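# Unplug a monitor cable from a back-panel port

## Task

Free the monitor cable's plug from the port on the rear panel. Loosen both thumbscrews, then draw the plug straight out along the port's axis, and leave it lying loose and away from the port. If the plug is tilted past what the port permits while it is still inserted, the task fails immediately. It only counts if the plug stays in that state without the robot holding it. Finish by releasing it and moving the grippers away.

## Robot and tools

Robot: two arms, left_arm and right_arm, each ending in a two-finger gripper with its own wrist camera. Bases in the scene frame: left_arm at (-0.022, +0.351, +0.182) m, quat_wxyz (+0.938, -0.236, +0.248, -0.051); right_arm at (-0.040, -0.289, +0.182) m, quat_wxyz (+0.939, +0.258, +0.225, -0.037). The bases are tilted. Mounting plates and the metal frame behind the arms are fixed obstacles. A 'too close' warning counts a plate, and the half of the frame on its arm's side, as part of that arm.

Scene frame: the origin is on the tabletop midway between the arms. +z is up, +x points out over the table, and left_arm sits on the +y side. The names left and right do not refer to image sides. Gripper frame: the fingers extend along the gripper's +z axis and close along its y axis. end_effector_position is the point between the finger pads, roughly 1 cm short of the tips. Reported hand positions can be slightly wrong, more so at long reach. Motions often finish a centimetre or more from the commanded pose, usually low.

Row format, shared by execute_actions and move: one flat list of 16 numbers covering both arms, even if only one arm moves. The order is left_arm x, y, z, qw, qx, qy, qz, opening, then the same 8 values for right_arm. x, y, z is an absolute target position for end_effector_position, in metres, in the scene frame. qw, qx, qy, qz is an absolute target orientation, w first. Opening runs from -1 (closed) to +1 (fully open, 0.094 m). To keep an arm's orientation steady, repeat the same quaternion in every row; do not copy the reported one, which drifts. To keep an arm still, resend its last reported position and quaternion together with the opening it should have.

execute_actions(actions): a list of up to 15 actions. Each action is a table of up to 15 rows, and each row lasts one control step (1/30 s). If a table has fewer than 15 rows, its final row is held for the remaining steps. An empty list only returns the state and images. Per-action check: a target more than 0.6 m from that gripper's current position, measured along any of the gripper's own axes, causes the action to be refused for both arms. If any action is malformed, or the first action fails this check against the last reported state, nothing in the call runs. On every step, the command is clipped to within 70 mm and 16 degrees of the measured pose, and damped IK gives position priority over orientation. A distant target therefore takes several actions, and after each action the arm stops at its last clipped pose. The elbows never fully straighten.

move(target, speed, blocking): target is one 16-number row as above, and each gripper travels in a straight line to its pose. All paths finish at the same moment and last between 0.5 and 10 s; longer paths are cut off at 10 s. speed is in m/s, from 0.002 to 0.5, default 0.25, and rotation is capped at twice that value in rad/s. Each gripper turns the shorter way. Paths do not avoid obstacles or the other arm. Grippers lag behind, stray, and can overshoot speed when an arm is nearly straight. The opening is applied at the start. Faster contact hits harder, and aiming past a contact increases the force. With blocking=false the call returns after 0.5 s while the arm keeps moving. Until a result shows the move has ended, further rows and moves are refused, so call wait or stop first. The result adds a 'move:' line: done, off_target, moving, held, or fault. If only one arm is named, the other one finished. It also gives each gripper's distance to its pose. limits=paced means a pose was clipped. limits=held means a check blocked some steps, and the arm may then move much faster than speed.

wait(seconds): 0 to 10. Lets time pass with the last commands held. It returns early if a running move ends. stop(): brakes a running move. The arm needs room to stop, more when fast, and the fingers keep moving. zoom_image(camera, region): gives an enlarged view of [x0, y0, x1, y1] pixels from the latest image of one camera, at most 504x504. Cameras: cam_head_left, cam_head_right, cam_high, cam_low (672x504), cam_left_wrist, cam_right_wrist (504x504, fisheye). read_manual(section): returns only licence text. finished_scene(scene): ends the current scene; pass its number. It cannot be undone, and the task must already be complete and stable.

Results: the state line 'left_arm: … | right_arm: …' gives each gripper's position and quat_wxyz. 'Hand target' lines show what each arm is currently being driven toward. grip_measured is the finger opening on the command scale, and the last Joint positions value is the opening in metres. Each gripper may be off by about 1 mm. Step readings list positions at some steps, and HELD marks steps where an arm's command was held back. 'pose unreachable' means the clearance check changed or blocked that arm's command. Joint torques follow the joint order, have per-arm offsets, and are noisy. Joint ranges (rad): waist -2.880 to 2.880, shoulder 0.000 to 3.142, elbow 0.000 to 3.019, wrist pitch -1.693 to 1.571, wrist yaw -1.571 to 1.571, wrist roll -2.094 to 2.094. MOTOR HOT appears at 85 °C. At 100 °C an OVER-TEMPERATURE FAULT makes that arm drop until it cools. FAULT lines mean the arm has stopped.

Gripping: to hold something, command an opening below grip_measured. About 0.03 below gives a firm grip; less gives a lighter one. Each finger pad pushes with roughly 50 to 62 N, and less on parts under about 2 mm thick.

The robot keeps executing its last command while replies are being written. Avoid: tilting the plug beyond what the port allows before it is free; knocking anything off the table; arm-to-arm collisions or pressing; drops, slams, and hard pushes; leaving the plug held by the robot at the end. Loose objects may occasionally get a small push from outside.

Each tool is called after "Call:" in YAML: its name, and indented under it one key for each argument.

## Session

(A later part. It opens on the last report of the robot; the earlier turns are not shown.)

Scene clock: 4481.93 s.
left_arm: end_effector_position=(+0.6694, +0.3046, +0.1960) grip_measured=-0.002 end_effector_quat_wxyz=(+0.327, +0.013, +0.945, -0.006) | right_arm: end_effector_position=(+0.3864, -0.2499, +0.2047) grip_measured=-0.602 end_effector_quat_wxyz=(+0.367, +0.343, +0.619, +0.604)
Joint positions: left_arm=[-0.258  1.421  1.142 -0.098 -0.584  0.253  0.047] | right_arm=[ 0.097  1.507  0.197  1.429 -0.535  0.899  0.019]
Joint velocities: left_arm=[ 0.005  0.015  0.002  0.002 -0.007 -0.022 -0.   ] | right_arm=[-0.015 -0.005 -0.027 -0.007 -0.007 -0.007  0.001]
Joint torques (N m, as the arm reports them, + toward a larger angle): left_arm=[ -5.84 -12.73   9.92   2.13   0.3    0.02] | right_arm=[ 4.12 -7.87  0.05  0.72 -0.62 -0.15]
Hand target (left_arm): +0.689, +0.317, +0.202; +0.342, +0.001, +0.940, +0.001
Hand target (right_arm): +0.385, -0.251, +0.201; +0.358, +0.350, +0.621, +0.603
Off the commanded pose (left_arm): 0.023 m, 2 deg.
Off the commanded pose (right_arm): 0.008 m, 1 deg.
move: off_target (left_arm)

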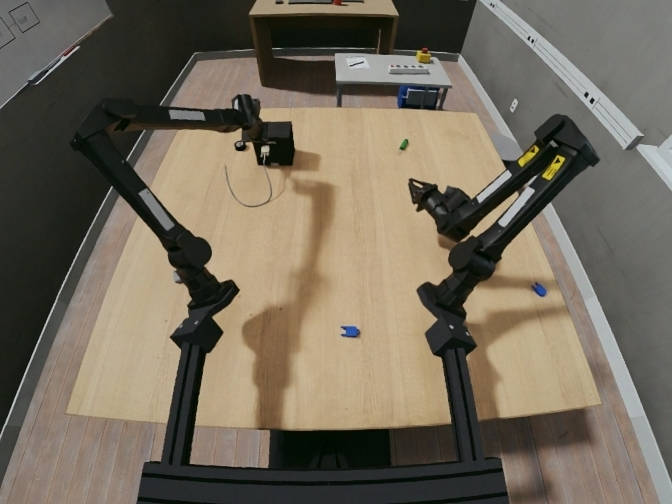

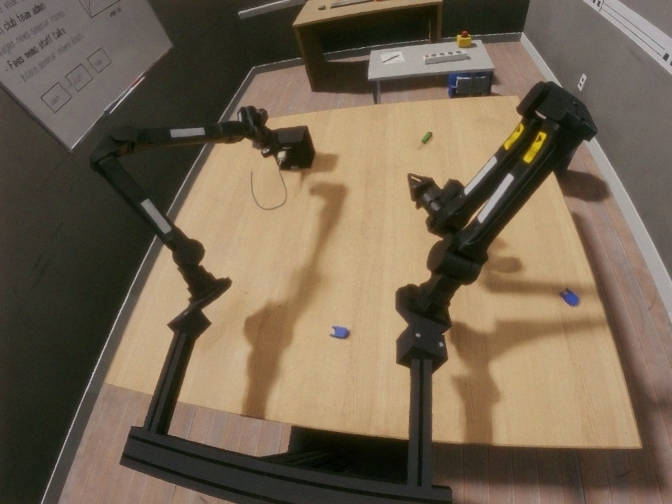

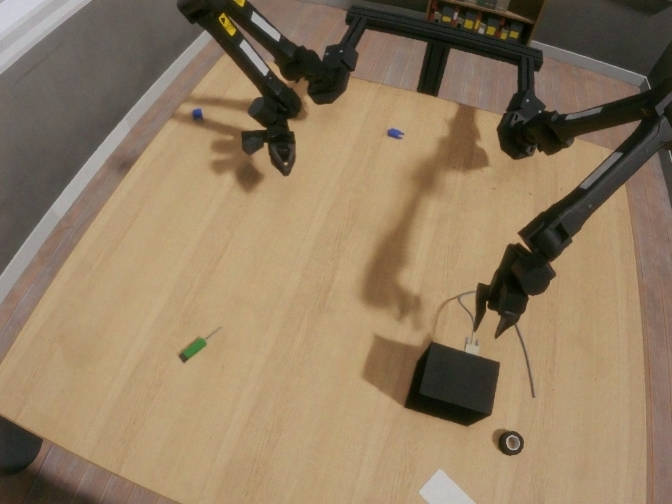

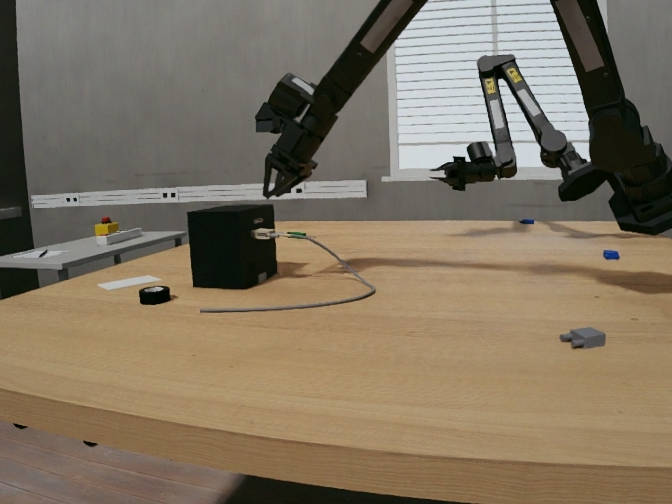

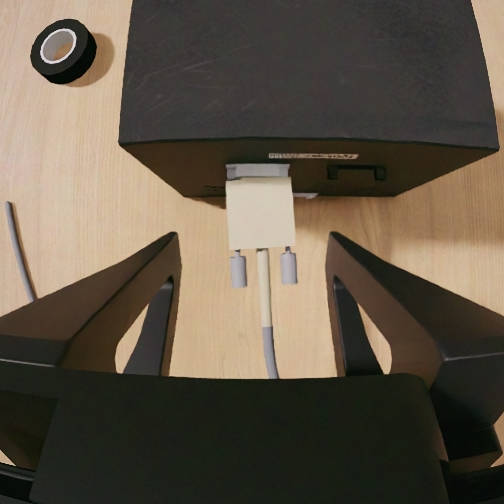

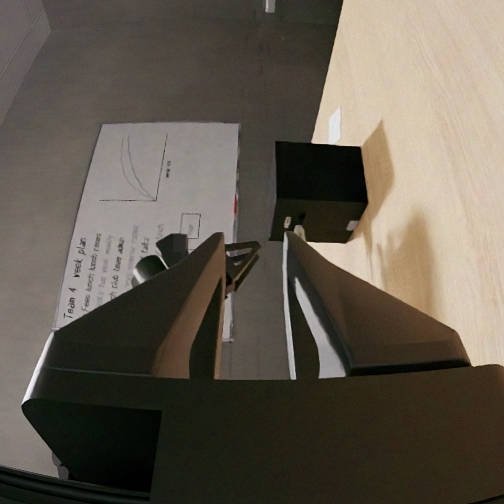

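Call:
move:
  target: [0.708,0.312,0.145,0.342,0,0.94,0,0.0,0.385,-0.251,0.201,0.36,0.347,0.623,0.602,-0.6]
  speed: 0.08

Scene clock: 4501.63 s.
left_arm: end_effector_position=(+0.6876, +0.3020, +0.1429) grip_measured=-0.002 end_effector_quat_wxyz=(+0.327, +0.011, +0.945, -0.007) | right_arm: end_effector_position=(+0.3858, -0.2490, +0.2033) grip_measured=-0.602 end_effector_quat_wxyz=(+0.363, +0.344, +0.620, +0.604)
Joint positions: left_arm=[-0.196  1.535  1.173 -0.002 -0.527  0.275  0.047] | right_arm=[ 0.097  1.507  0.197  1.421 -0.535  0.9    0.019]
Joint velocities: left_arm=[ 0.005 -0.005  0.002  0.017 -0.037 -0.037 -0.   ] | right_arm=[ 0.015 -0.005  0.002 -0.017 -0.037  0.007 -0.   ]
Joint torques (N m, as the arm reports them, + toward a larger angle): left_arm=[ -6.71 -13.09   9.4    2.23   0.32   0.01] | right_arm=[ 4.24 -8.09 -0.05  0.88 -0.63 -0.24]
Hand target (left_arm): +0.707, +0.313, +0.146; +0.342, +0.000, +0.940, +0.001
Hand target (right_arm): +0.385, -0.251, +0.201; +0.360, +0.347, +0.623, +0.602
Off the commanded pose (left_arm): 0.023 m, 2 deg.
Off the commanded pose (right_arm): 0.003 m, 1 deg.
move: off_target (left_arm)

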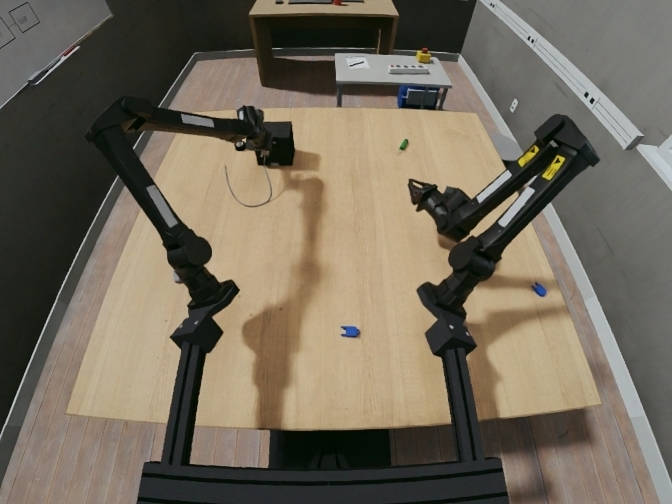

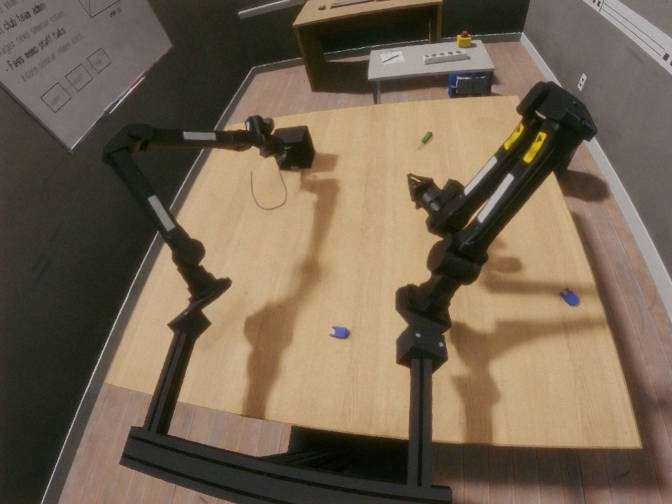

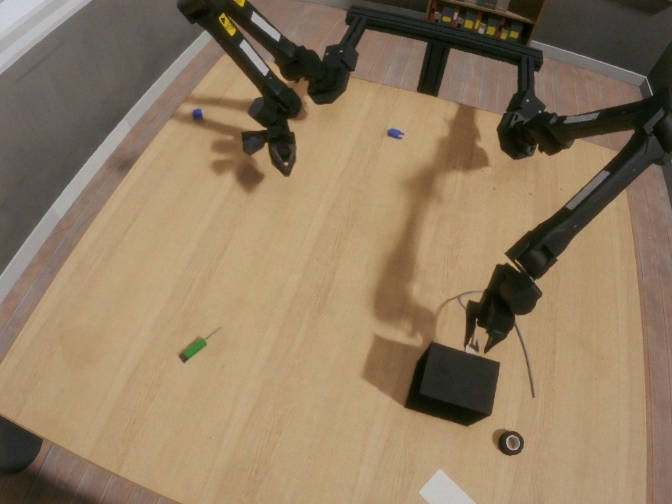

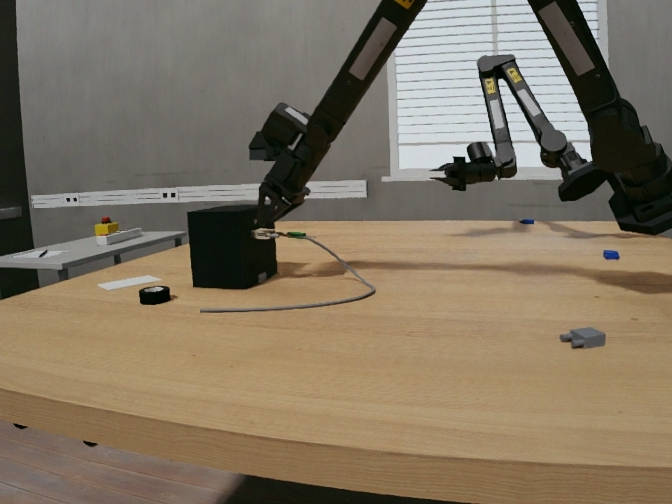

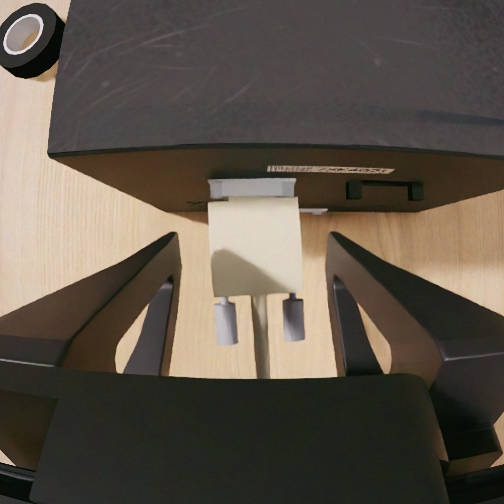

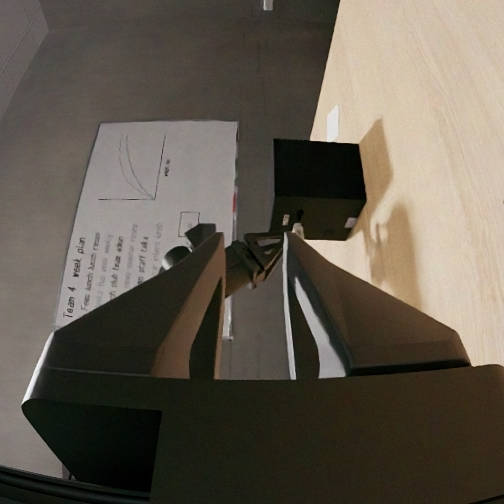

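Call:
move:
  target: [0.709,0.3115,0.12,0.342,0,0.94,0,0.0,0.385,-0.251,0.201,0.36,0.347,0.623,0.602,-0.6]
  speed: 0.04

Scene clock: 4530.73 s.
left_arm: end_effector_position=(+0.6900, +0.3011, +0.1197) grip_measured=-0.002 end_effector_quat_wxyz=(+0.328, +0.010, +0.945, -0.008) | right_arm: end_effector_position=(+0.3858, -0.2490, +0.2033) grip_measured=-0.602 end_effector_quat_wxyz=(+0.363, +0.344, +0.620, +0.604)
Joint positions: left_arm=[-0.171  1.577  1.173  0.048 -0.502  0.283  0.047] | right_arm=[ 0.097  1.507  0.197  1.421 -0.535  0.9    0.019]
Joint velocities: left_arm=[-0.005 -0.024  0.007  0.022  0.051  0.007 -0.   ] | right_arm=[ 0.015  0.024  0.017 -0.002 -0.037 -0.007 -0.002]
Joint torques (N m, as the arm reports them, + toward a larger angle): left_arm=[ -6.78 -13.62   8.79   2.15   0.33   0.01] | right_arm=[ 4.23 -8.01 -0.05  0.88 -0.63 -0.24]
Hand target (left_arm): +0.708, +0.312, +0.121; +0.342, +0.001, +0.940, +0.001
Hand target (right_arm): +0.385, -0.251, +0.201; +0.360, +0.347, +0.623, +0.602
Off the commanded pose (left_arm): 0.022 m, 2 deg.
Off the commanded pose (right_arm): 0.003 m, 1 deg.
move: off_target (left_arm)

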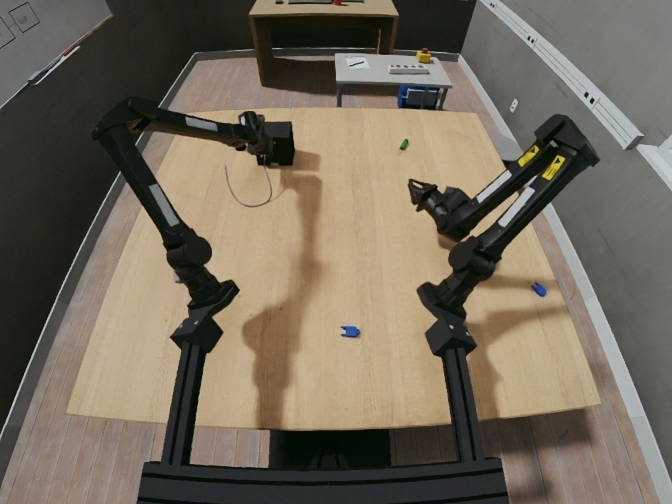

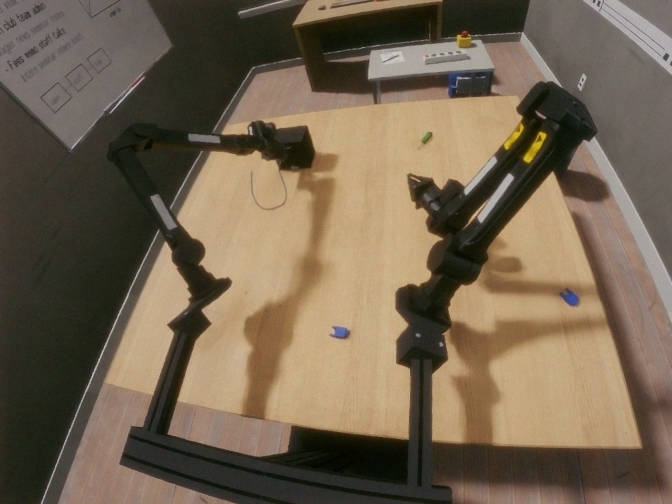

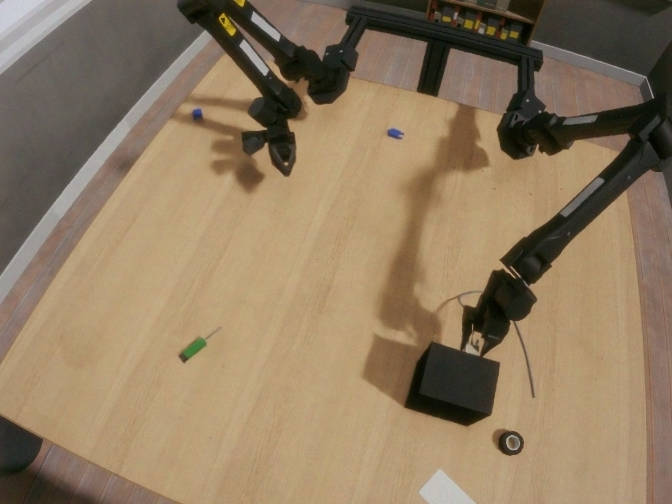

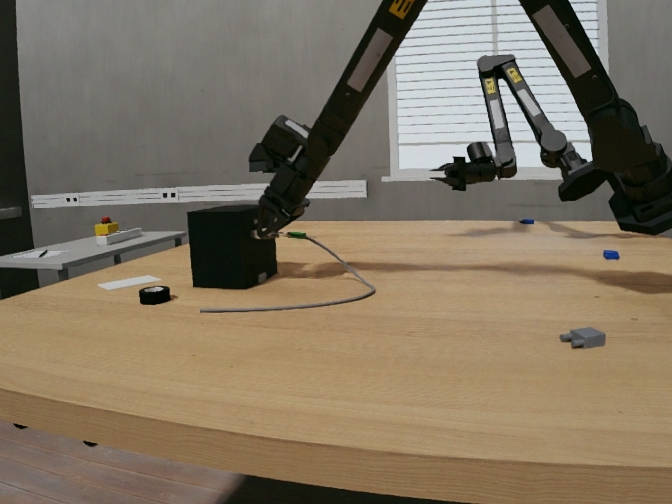

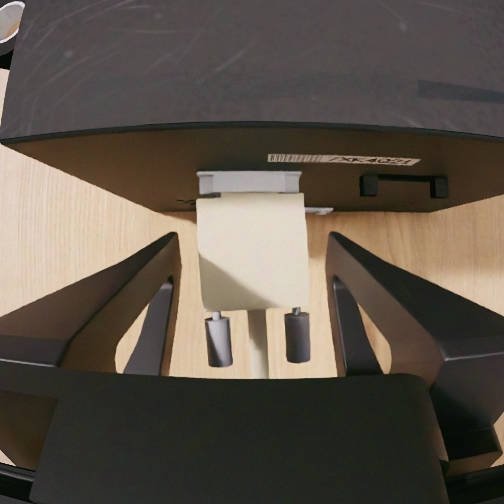

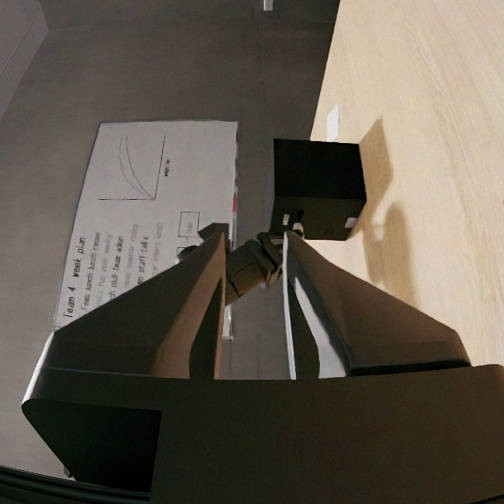

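Call:
zoom_image:
  camera: "cam_low"
  region: [230, 180, 320, 260]

Region (230, 180, 320, 260) of cam_low's 672x504 image, scaled by 5.600, with more detail than that image has.

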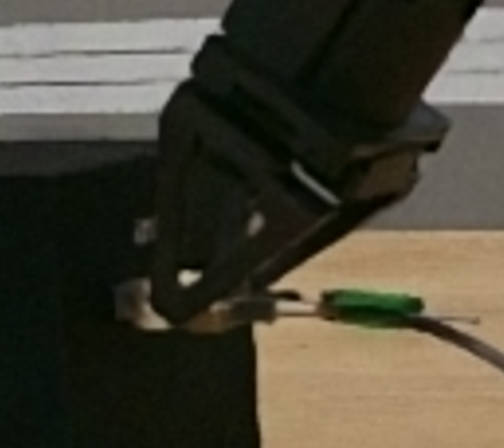

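Call:
execute_actions:
  actions:
    - [[0.709,0.3115,0.1165,0.342,0,0.94,0,-0.15,0.385,-0.251,0.201,0.36,0.347,0.623,0.602,-0.6]]
    - [[0.709,0.3115,0.1165,0.342,0,0.94,0,-0.25,0.385,-0.251,0.201,0.36,0.347,0.623,0.602,-0.6]]
    - [[0.709,0.3115,0.1165,0.342,0,0.94,0,-0.3,0.385,-0.251,0.201,0.36,0.347,0.623,0.602,-0.6]]

Call:
zoom_image:
  camera: "cam_left_wrist"
  region: [150, 140, 370, 340]

Scene clock: 4552.13 s.
left_arm: end_effector_position=(+0.6908, +0.3010, +0.1188) grip_measured=-0.297 end_effector_quat_wxyz=(+0.330, +0.010, +0.944, -0.008) | right_arm: end_effector_position=(+0.3858, -0.2489, +0.2033) grip_measured=-0.602 end_effector_quat_wxyz=(+0.363, +0.344, +0.620, +0.604)
Joint positions: left_arm=[-0.17   1.58   1.173  0.054 -0.499  0.285  0.033] | right_arm=[ 0.097  1.507  0.197  1.421 -0.536  0.9    0.019]
Joint velocities: left_arm=[-0.005  0.005  0.002 -0.002 -0.081 -0.007  0.   ] | right_arm=[-0.005  0.005 -0.007 -0.002  0.022 -0.007 -0.001]
Joint torques (N m, as the arm reports them, + toward a larger angle): left_arm=[ -6.61 -13.33   8.7    2.27   0.32   0.01] | right_arm=[ 4.23 -8.04 -0.05  0.86 -0.61 -0.24]
Hand target (left_arm): +0.708, +0.312, +0.117; +0.342, +0.000, +0.940, +0.000
Hand target (right_arm): +0.385, -0.251, +0.201; +0.360, +0.347, +0.623, +0.602
Off the commanded pose (left_arm): 0.021 m, 2 deg.
Off the commanded pose (right_arm): 0.003 m, 1 deg.
Step readings (end_effector_position; steps 1 to 15: 1st action; 16 to 30: 2nd action; 31 to 45: 3rd action):
0: left_arm (+0.6900, +0.3012, +0.1198) | right_arm (+0.3858, -0.2490, +0.2033)
1: left_arm (+0.6902, +0.3009, +0.1198) | right_arm (+0.3858, -0.2489, +0.2033)
2: left_arm (+0.6906, +0.3009, +0.1198) | right_arm (+0.3858, -0.2489, +0.2033)
4: left_arm (+0.6909, +0.3009, +0.1199) | right_arm (+0.3858, -0.2489, +0.2033)
8: left_arm (+0.6909, +0.3007, +0.1193) | right_arm (+0.3858, -0.2489, +0.2033)
15: left_arm (+0.6908, +0.3006, +0.1191) | right_arm (+0.3858, -0.2489, +0.2033)
16: left_arm (+0.6908, +0.3006, +0.1191) | right_arm (+0.3858, -0.2489, +0.2033)
17: left_arm (+0.6908, +0.3006, +0.1191) | right_arm (+0.3858, -0.2489, +0.2033)
19: left_arm (+0.6908, +0.3006, +0.1191) | right_arm (+0.3858, -0.2489, +0.2033)
23: left_arm (+0.6908, +0.3006, +0.1191) | right_arm (+0.3858, -0.2489, +0.2033)
30: left_arm (+0.6908, +0.3006, +0.1191) | right_arm (+0.3858, -0.2489, +0.2033)
31: left_arm (+0.6908, +0.3006, +0.1191) | right_arm (+0.3858, -0.2489, +0.2033)
32: left_arm (+0.6908, +0.3008, +0.1190) | right_arm (+0.3858, -0.2489, +0.2033)
34: left_arm (+0.6908, +0.3010, +0.1188) | right_arm (+0.3858, -0.2489, +0.2033)
38: left_arm (+0.6908, +0.3010, +0.1188) | right_arm (+0.3858, -0.2489, +0.2033)
45: end_effector_position above

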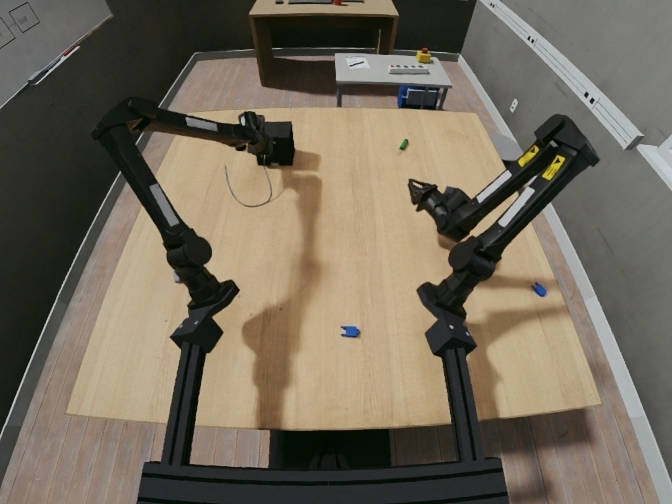

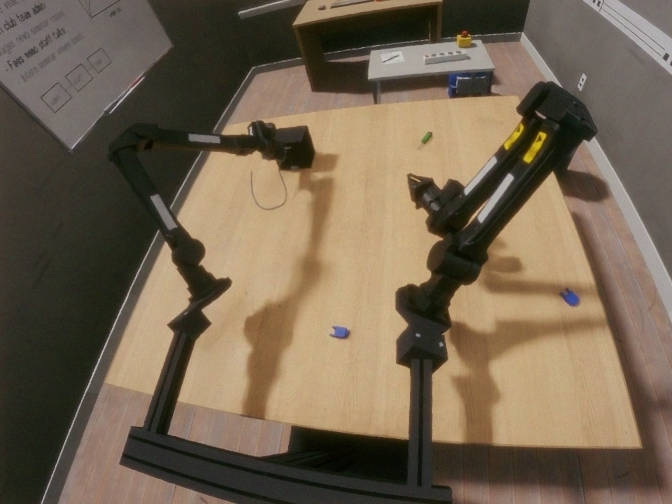

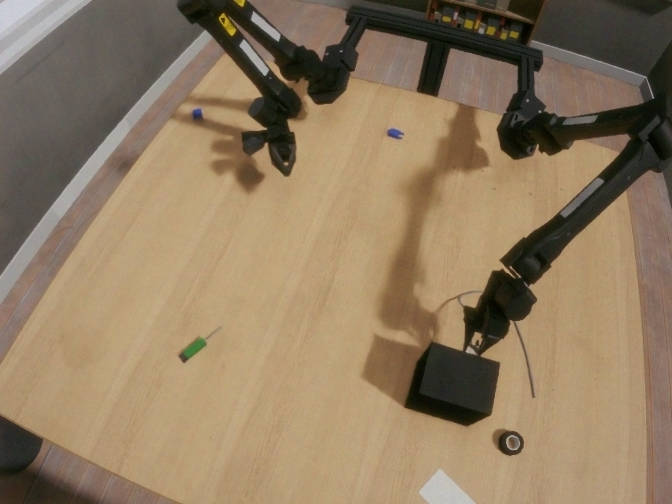

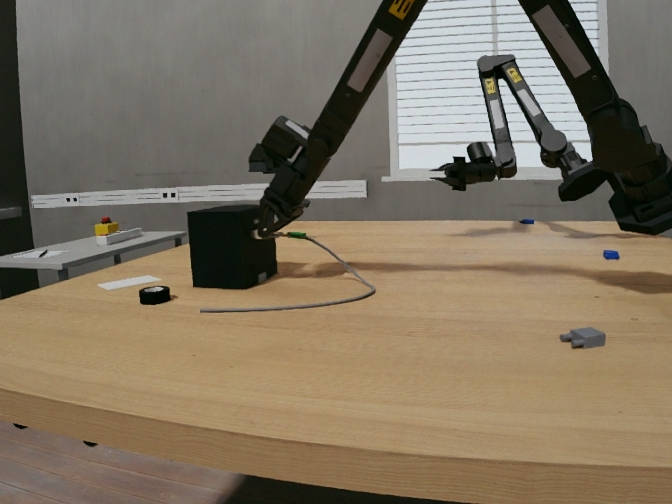

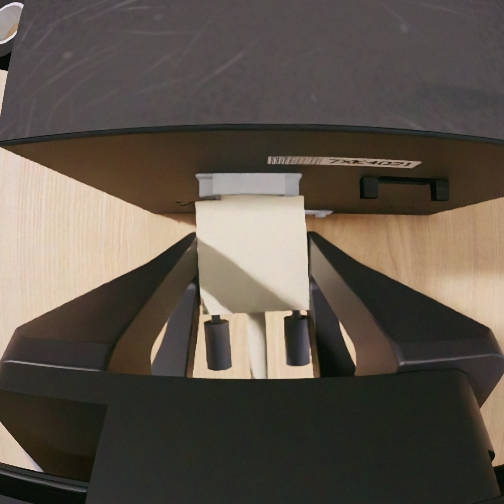

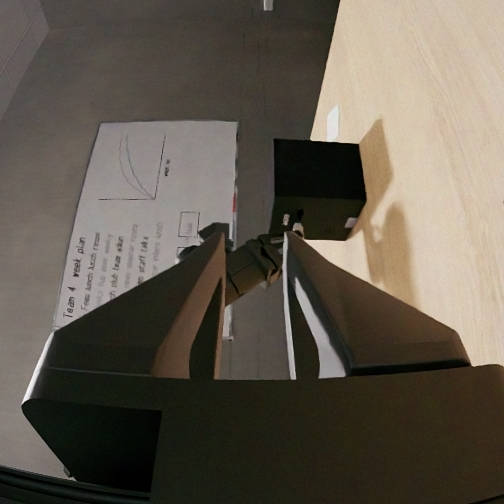

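Region (150, 140, 370, 340) of cam_left_wrist's 504x504 image, scaled by 2.291, with more detail than that image has; it fills the top 458 rows of this view, and the rest is white.

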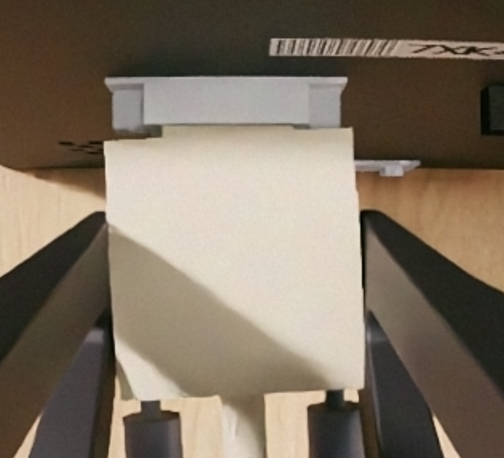

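Call:
execute_actions:
  actions:
    - [[0.709,0.3115,0.1165,0.342,0,0.94,0,-0.33,0.385,-0.251,0.201,0.36,0.347,0.623,0.602,-0.6]]
    - [[0.709,0.3115,0.1165,0.342,0,0.94,0,-0.36,0.385,-0.251,0.201,0.36,0.347,0.623,0.602,-0.6]]
    - [[0.709,0.3115,0.1165,0.342,0,0.94,0,-0.4,0.385,-0.251,0.201,0.36,0.347,0.623,0.602,-0.6]]

Call:
zoom_image:
  camera: "cam_left_wrist"
  region: [150, 140, 370, 340]

Scene clock: 4579.43 s.
left_arm: end_effector_position=(+0.6908, +0.3012, +0.1187) grip_measured=-0.340 end_effector_quat_wxyz=(+0.330, +0.010, +0.944, -0.008) | right_arm: end_effector_position=(+0.3858, -0.2489, +0.2033) grip_measured=-0.602 end_effector_quat_wxyz=(+0.363, +0.344, +0.620, +0.604)
Joint positions: left_arm=[-0.169  1.58   1.173  0.054 -0.499  0.285  0.031] | right_arm=[ 0.097  1.507  0.197  1.421 -0.536  0.9    0.019]
Joint velocities: left_arm=[-0.005  0.005  0.002 -0.002  0.007  0.037  0.   ] | right_arm=[-0.024 -0.015  0.002  0.002  0.022  0.007 -0.001]
Joint torques (N m, as the arm reports them, + toward a larger angle): left_arm=[ -6.71 -13.43   8.7    2.23   0.33   0.01] | right_arm=[ 4.24 -8.09 -0.04  0.89 -0.61 -0.24]
Hand target (left_arm): +0.708, +0.312, +0.117; +0.342, +0.000, +0.940, +0.000
Hand target (right_arm): +0.385, -0.251, +0.201; +0.360, +0.347, +0.623, +0.602
Off the commanded pose (left_arm): 0.021 m, 2 deg.
Off the commanded pose (right_arm): 0.003 m, 1 deg.
Step readings (end_effector_position; steps 1 to 15: 1st action; 16 to 30: 2nd action; 31 to 45: 3rd action):
0: left_arm (+0.6908, +0.3010, +0.1188) | right_arm (+0.3858, -0.2489, +0.2033)
1: left_arm (+0.6908, +0.3010, +0.1188) | right_arm (+0.3858, -0.2489, +0.2033)
2: left_arm (+0.6908, +0.3012, +0.1187) | right_arm (+0.3858, -0.2489, +0.2033)
4: left_arm (+0.6908, +0.3012, +0.1187) | right_arm (+0.3858, -0.2489, +0.2033)
8: left_arm (+0.6908, +0.3012, +0.1187) | right_arm (+0.3858, -0.2489, +0.2033)
15: left_arm (+0.6908, +0.3012, +0.1187) | right_arm (+0.3858, -0.2489, +0.2033)
16: left_arm (+0.6908, +0.3012, +0.1187) | right_arm (+0.3858, -0.2489, +0.2033)
17: left_arm (+0.6908, +0.3012, +0.1187) | right_arm (+0.3858, -0.2489, +0.2033)
19: left_arm (+0.6908, +0.3012, +0.1187) | right_arm (+0.3858, -0.2489, +0.2033)
23: left_arm (+0.6908, +0.3012, +0.1187) | right_arm (+0.3858, -0.2489, +0.2033)
30: left_arm (+0.6908, +0.3012, +0.1187) | right_arm (+0.3858, -0.2489, +0.2033)
31: left_arm (+0.6908, +0.3012, +0.1187) | right_arm (+0.3858, -0.2489, +0.2033)
32: left_arm (+0.6908, +0.3012, +0.1187) | right_arm (+0.3858, -0.2489, +0.2033)
34: left_arm (+0.6908, +0.3012, +0.1187) | right_arm (+0.3858, -0.2489, +0.2033)
38: left_arm (+0.6908, +0.3012, +0.1187) | right_arm (+0.3858, -0.2489, +0.2033)
45: end_effector_position above

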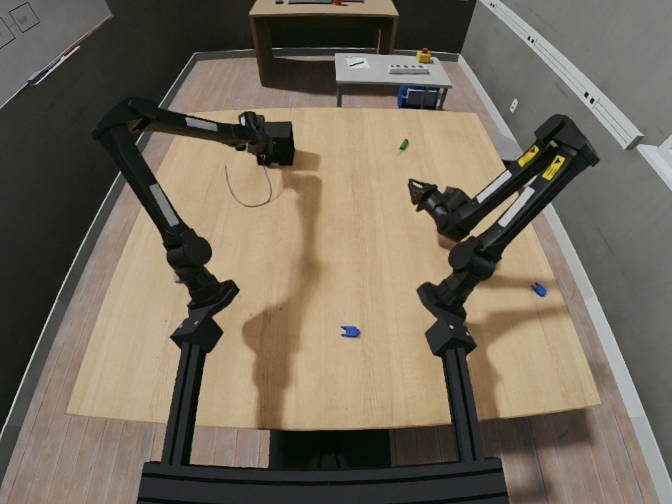

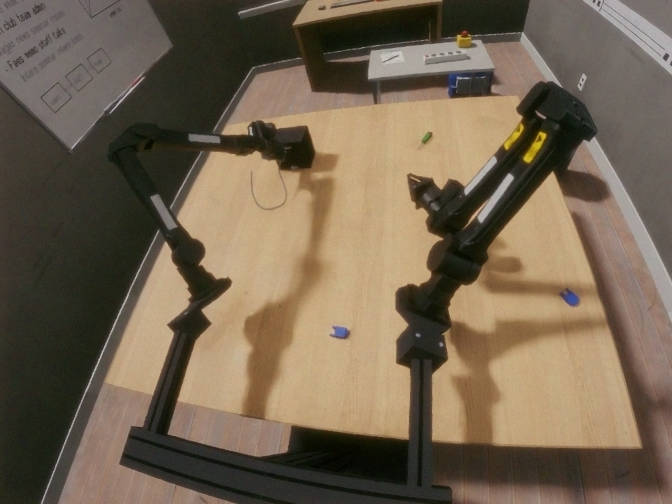

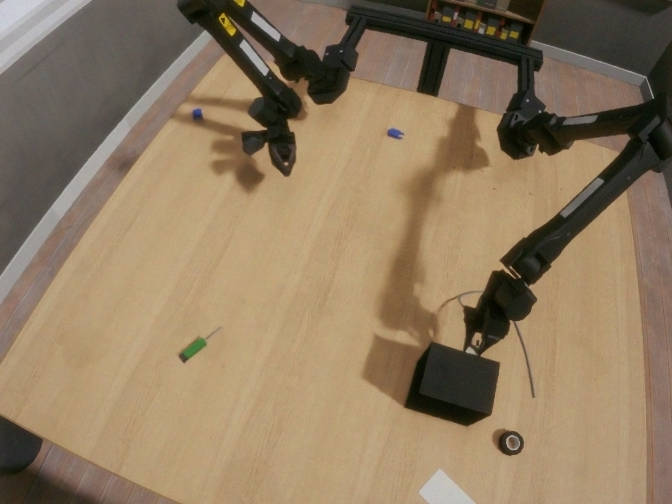

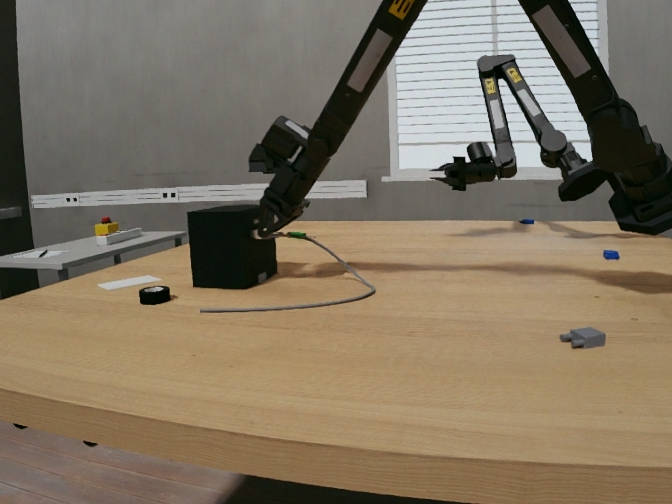

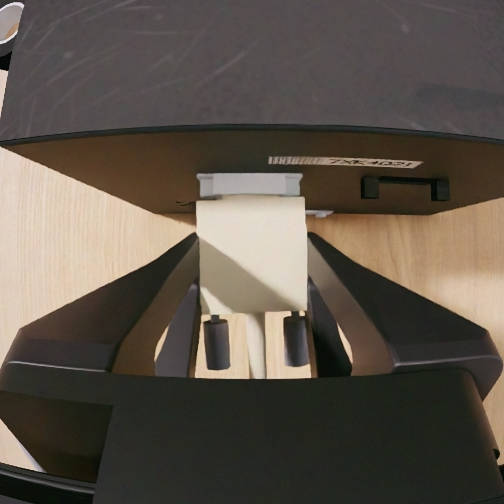

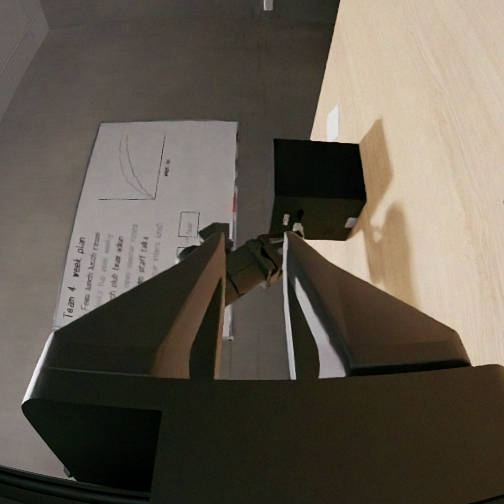

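Region (150, 140, 370, 340) of cam_left_wrist's 504x504 image, scaled by 2.291, with more detail than that image has; it fills the top 458 rows of this view, and the rest is white.

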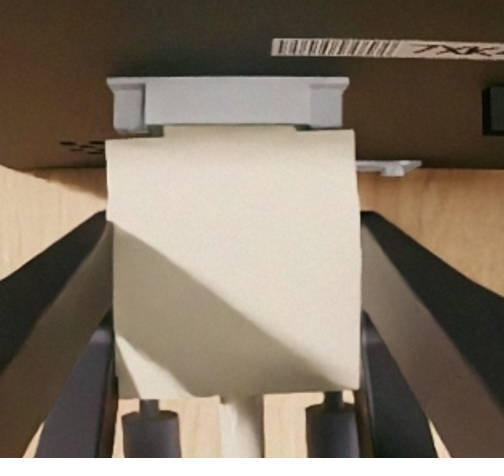

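Call:
execute_actions:
  actions:
    - [[0.7024,0.3115,0.1097,0.334,0,0.943,0,-0.4,0.385,-0.251,0.201,0.36,0.347,0.623,0.602,-0.6]]
    - [[0.6958,0.3115,0.1029,0.326,0,0.946,0,-0.4,0.385,-0.251,0.201,0.36,0.347,0.623,0.602,-0.6]]
    - [[0.689,0.3115,0.0961,0.317,0,0.948,0,-0.4,0.385,-0.251,0.201,0.36,0.347,0.623,0.602,-0.6]]

Call:
zoom_image:
  camera: "cam_left_wrist"
  region: [150, 140, 370, 340]

Scene clock: 4624.93 s.
left_arm: end_effector_position=(+0.6908, +0.3016, +0.1185) grip_measured=-0.340 end_effector_quat_wxyz=(+0.330, +0.010, +0.944, -0.008) | right_arm: end_effector_position=(+0.3858, -0.2489, +0.2033) grip_measured=-0.602 end_effector_quat_wxyz=(+0.363, +0.344, +0.620, +0.604)
Joint positions: left_arm=[-0.168  1.58   1.173  0.054 -0.498  0.285  0.031] | right_arm=[ 0.097  1.507  0.197  1.421 -0.536  0.9    0.019]
Joint velocities: left_arm=[-0.024 -0.005  0.012 -0.012 -0.037  0.007 -0.002] | right_arm=[-0.015 -0.005 -0.002  0.007  0.037 -0.007  0.   ]
Joint torques (N m, as the arm reports them, + toward a larger angle): left_arm=[ -5.65 -12.95   5.96   1.62   0.17  -0.21] | right_arm=[ 4.22 -8.03 -0.04  0.88 -0.62 -0.24]
Hand target (left_arm): +0.688, +0.312, +0.097; +0.317, -0.000, +0.948, +0.000
Hand target (right_arm): +0.385, -0.251, +0.201; +0.360, +0.347, +0.623, +0.602
Off the commanded pose (left_arm): 0.025 m, 2 deg.
Off the commanded pose (right_arm): 0.003 m, 1 deg.
Step readings (end_effector_position; steps 1 to 15: 1st action; 16 to 30: 2nd action; 31 to 45: 3rd action):
0: left_arm (+0.6908, +0.3012, +0.1187) | right_arm (+0.3858, -0.2489, +0.2033)
1: left_arm (+0.6908, +0.3012, +0.1187) | right_arm (+0.3858, -0.2489, +0.2033)
2: left_arm (+0.6908, +0.3012, +0.1187) | right_arm (+0.3858, -0.2489, +0.2033)
4: left_arm (+0.6908, +0.3012, +0.1187) | right_arm (+0.3858, -0.2489, +0.2033)
8: left_arm (+0.6908, +0.3012, +0.1187) | right_arm (+0.3858, -0.2489, +0.2033)
15: left_arm (+0.6908, +0.3012, +0.1187) | right_arm (+0.3858, -0.2489, +0.2033)
16: left_arm (+0.6908, +0.3015, +0.1186) | right_arm (+0.3858, -0.2489, +0.2033)
17: left_arm (+0.6908, +0.3014, +0.1186) | right_arm (+0.3858, -0.2489, +0.2033)
19: left_arm (+0.6908, +0.3014, +0.1186) | right_arm (+0.3858, -0.2489, +0.2033)
23: left_arm (+0.6908, +0.3014, +0.1186) | right_arm (+0.3858, -0.2489, +0.2033)
30: left_arm (+0.6908, +0.3014, +0.1186) | right_arm (+0.3858, -0.2489, +0.2033)
31: left_arm (+0.6908, +0.3016, +0.1185) | right_arm (+0.3858, -0.2489, +0.2033)
32: left_arm (+0.6908, +0.3016, +0.1185) | right_arm (+0.3858, -0.2489, +0.2033)
34: left_arm (+0.6908, +0.3016, +0.1185) | right_arm (+0.3858, -0.2489, +0.2033)
38: left_arm (+0.6908, +0.3016, +0.1185) | right_arm (+0.3858, -0.2489, +0.2033)
45: end_effector_position above

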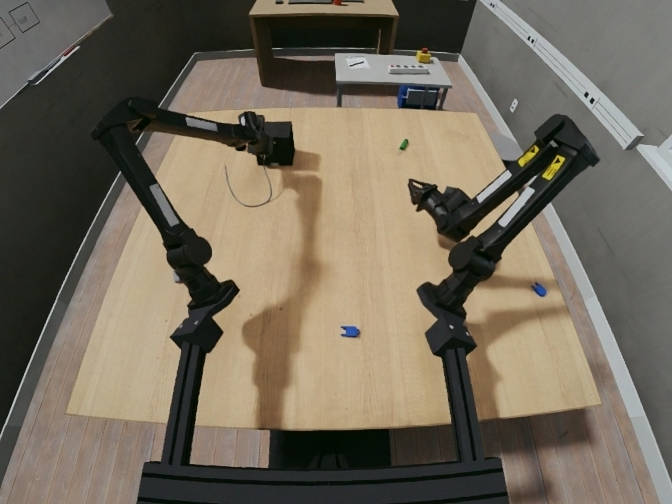

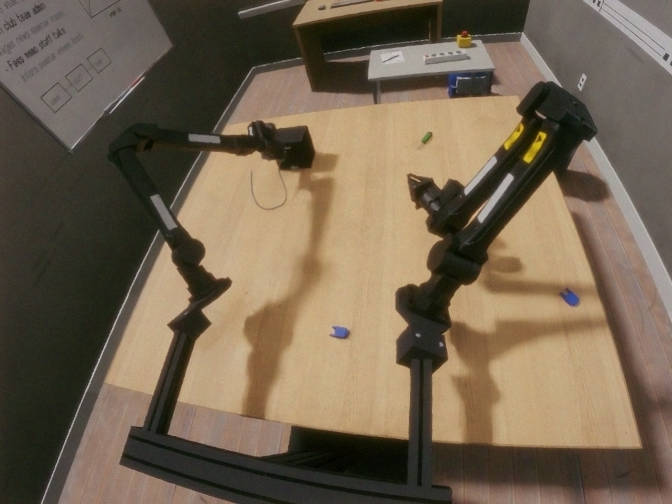

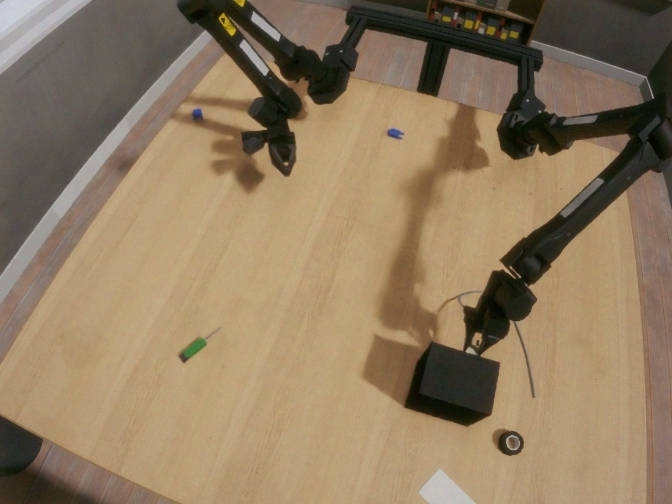

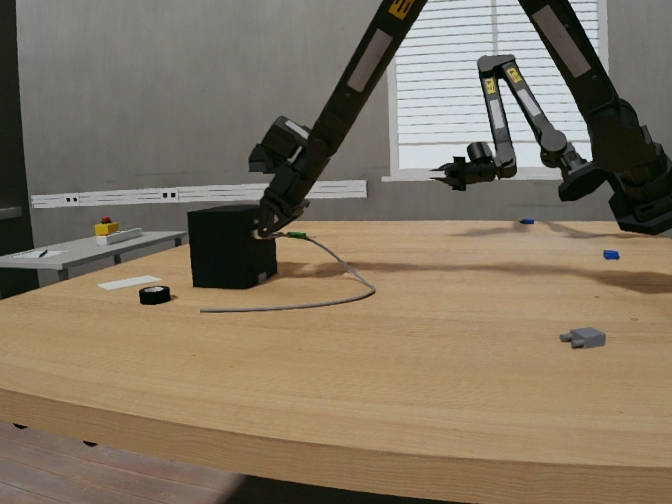

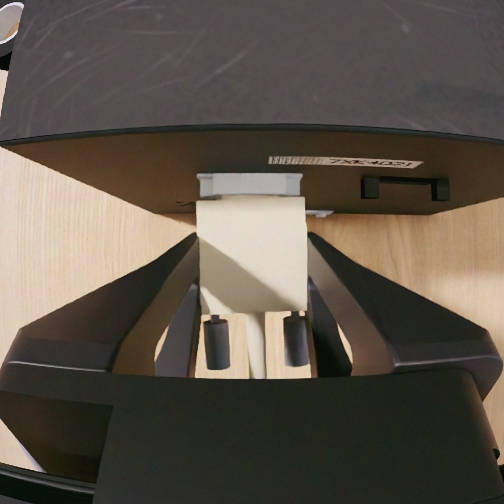

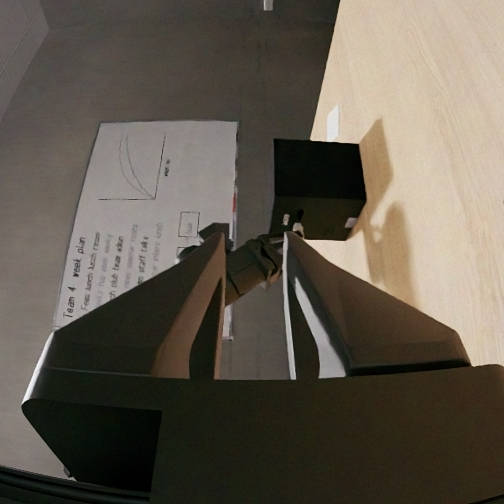

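Region (150, 140, 370, 340) of cam_left_wrist's 504x504 image, scaled by 2.291, with more detail than that image has; it fills the top 458 rows of this view, and the rest is white.

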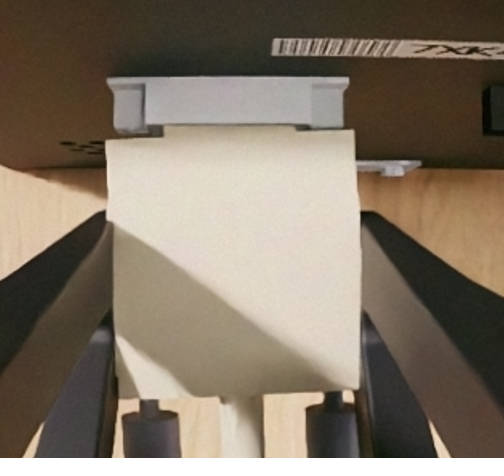

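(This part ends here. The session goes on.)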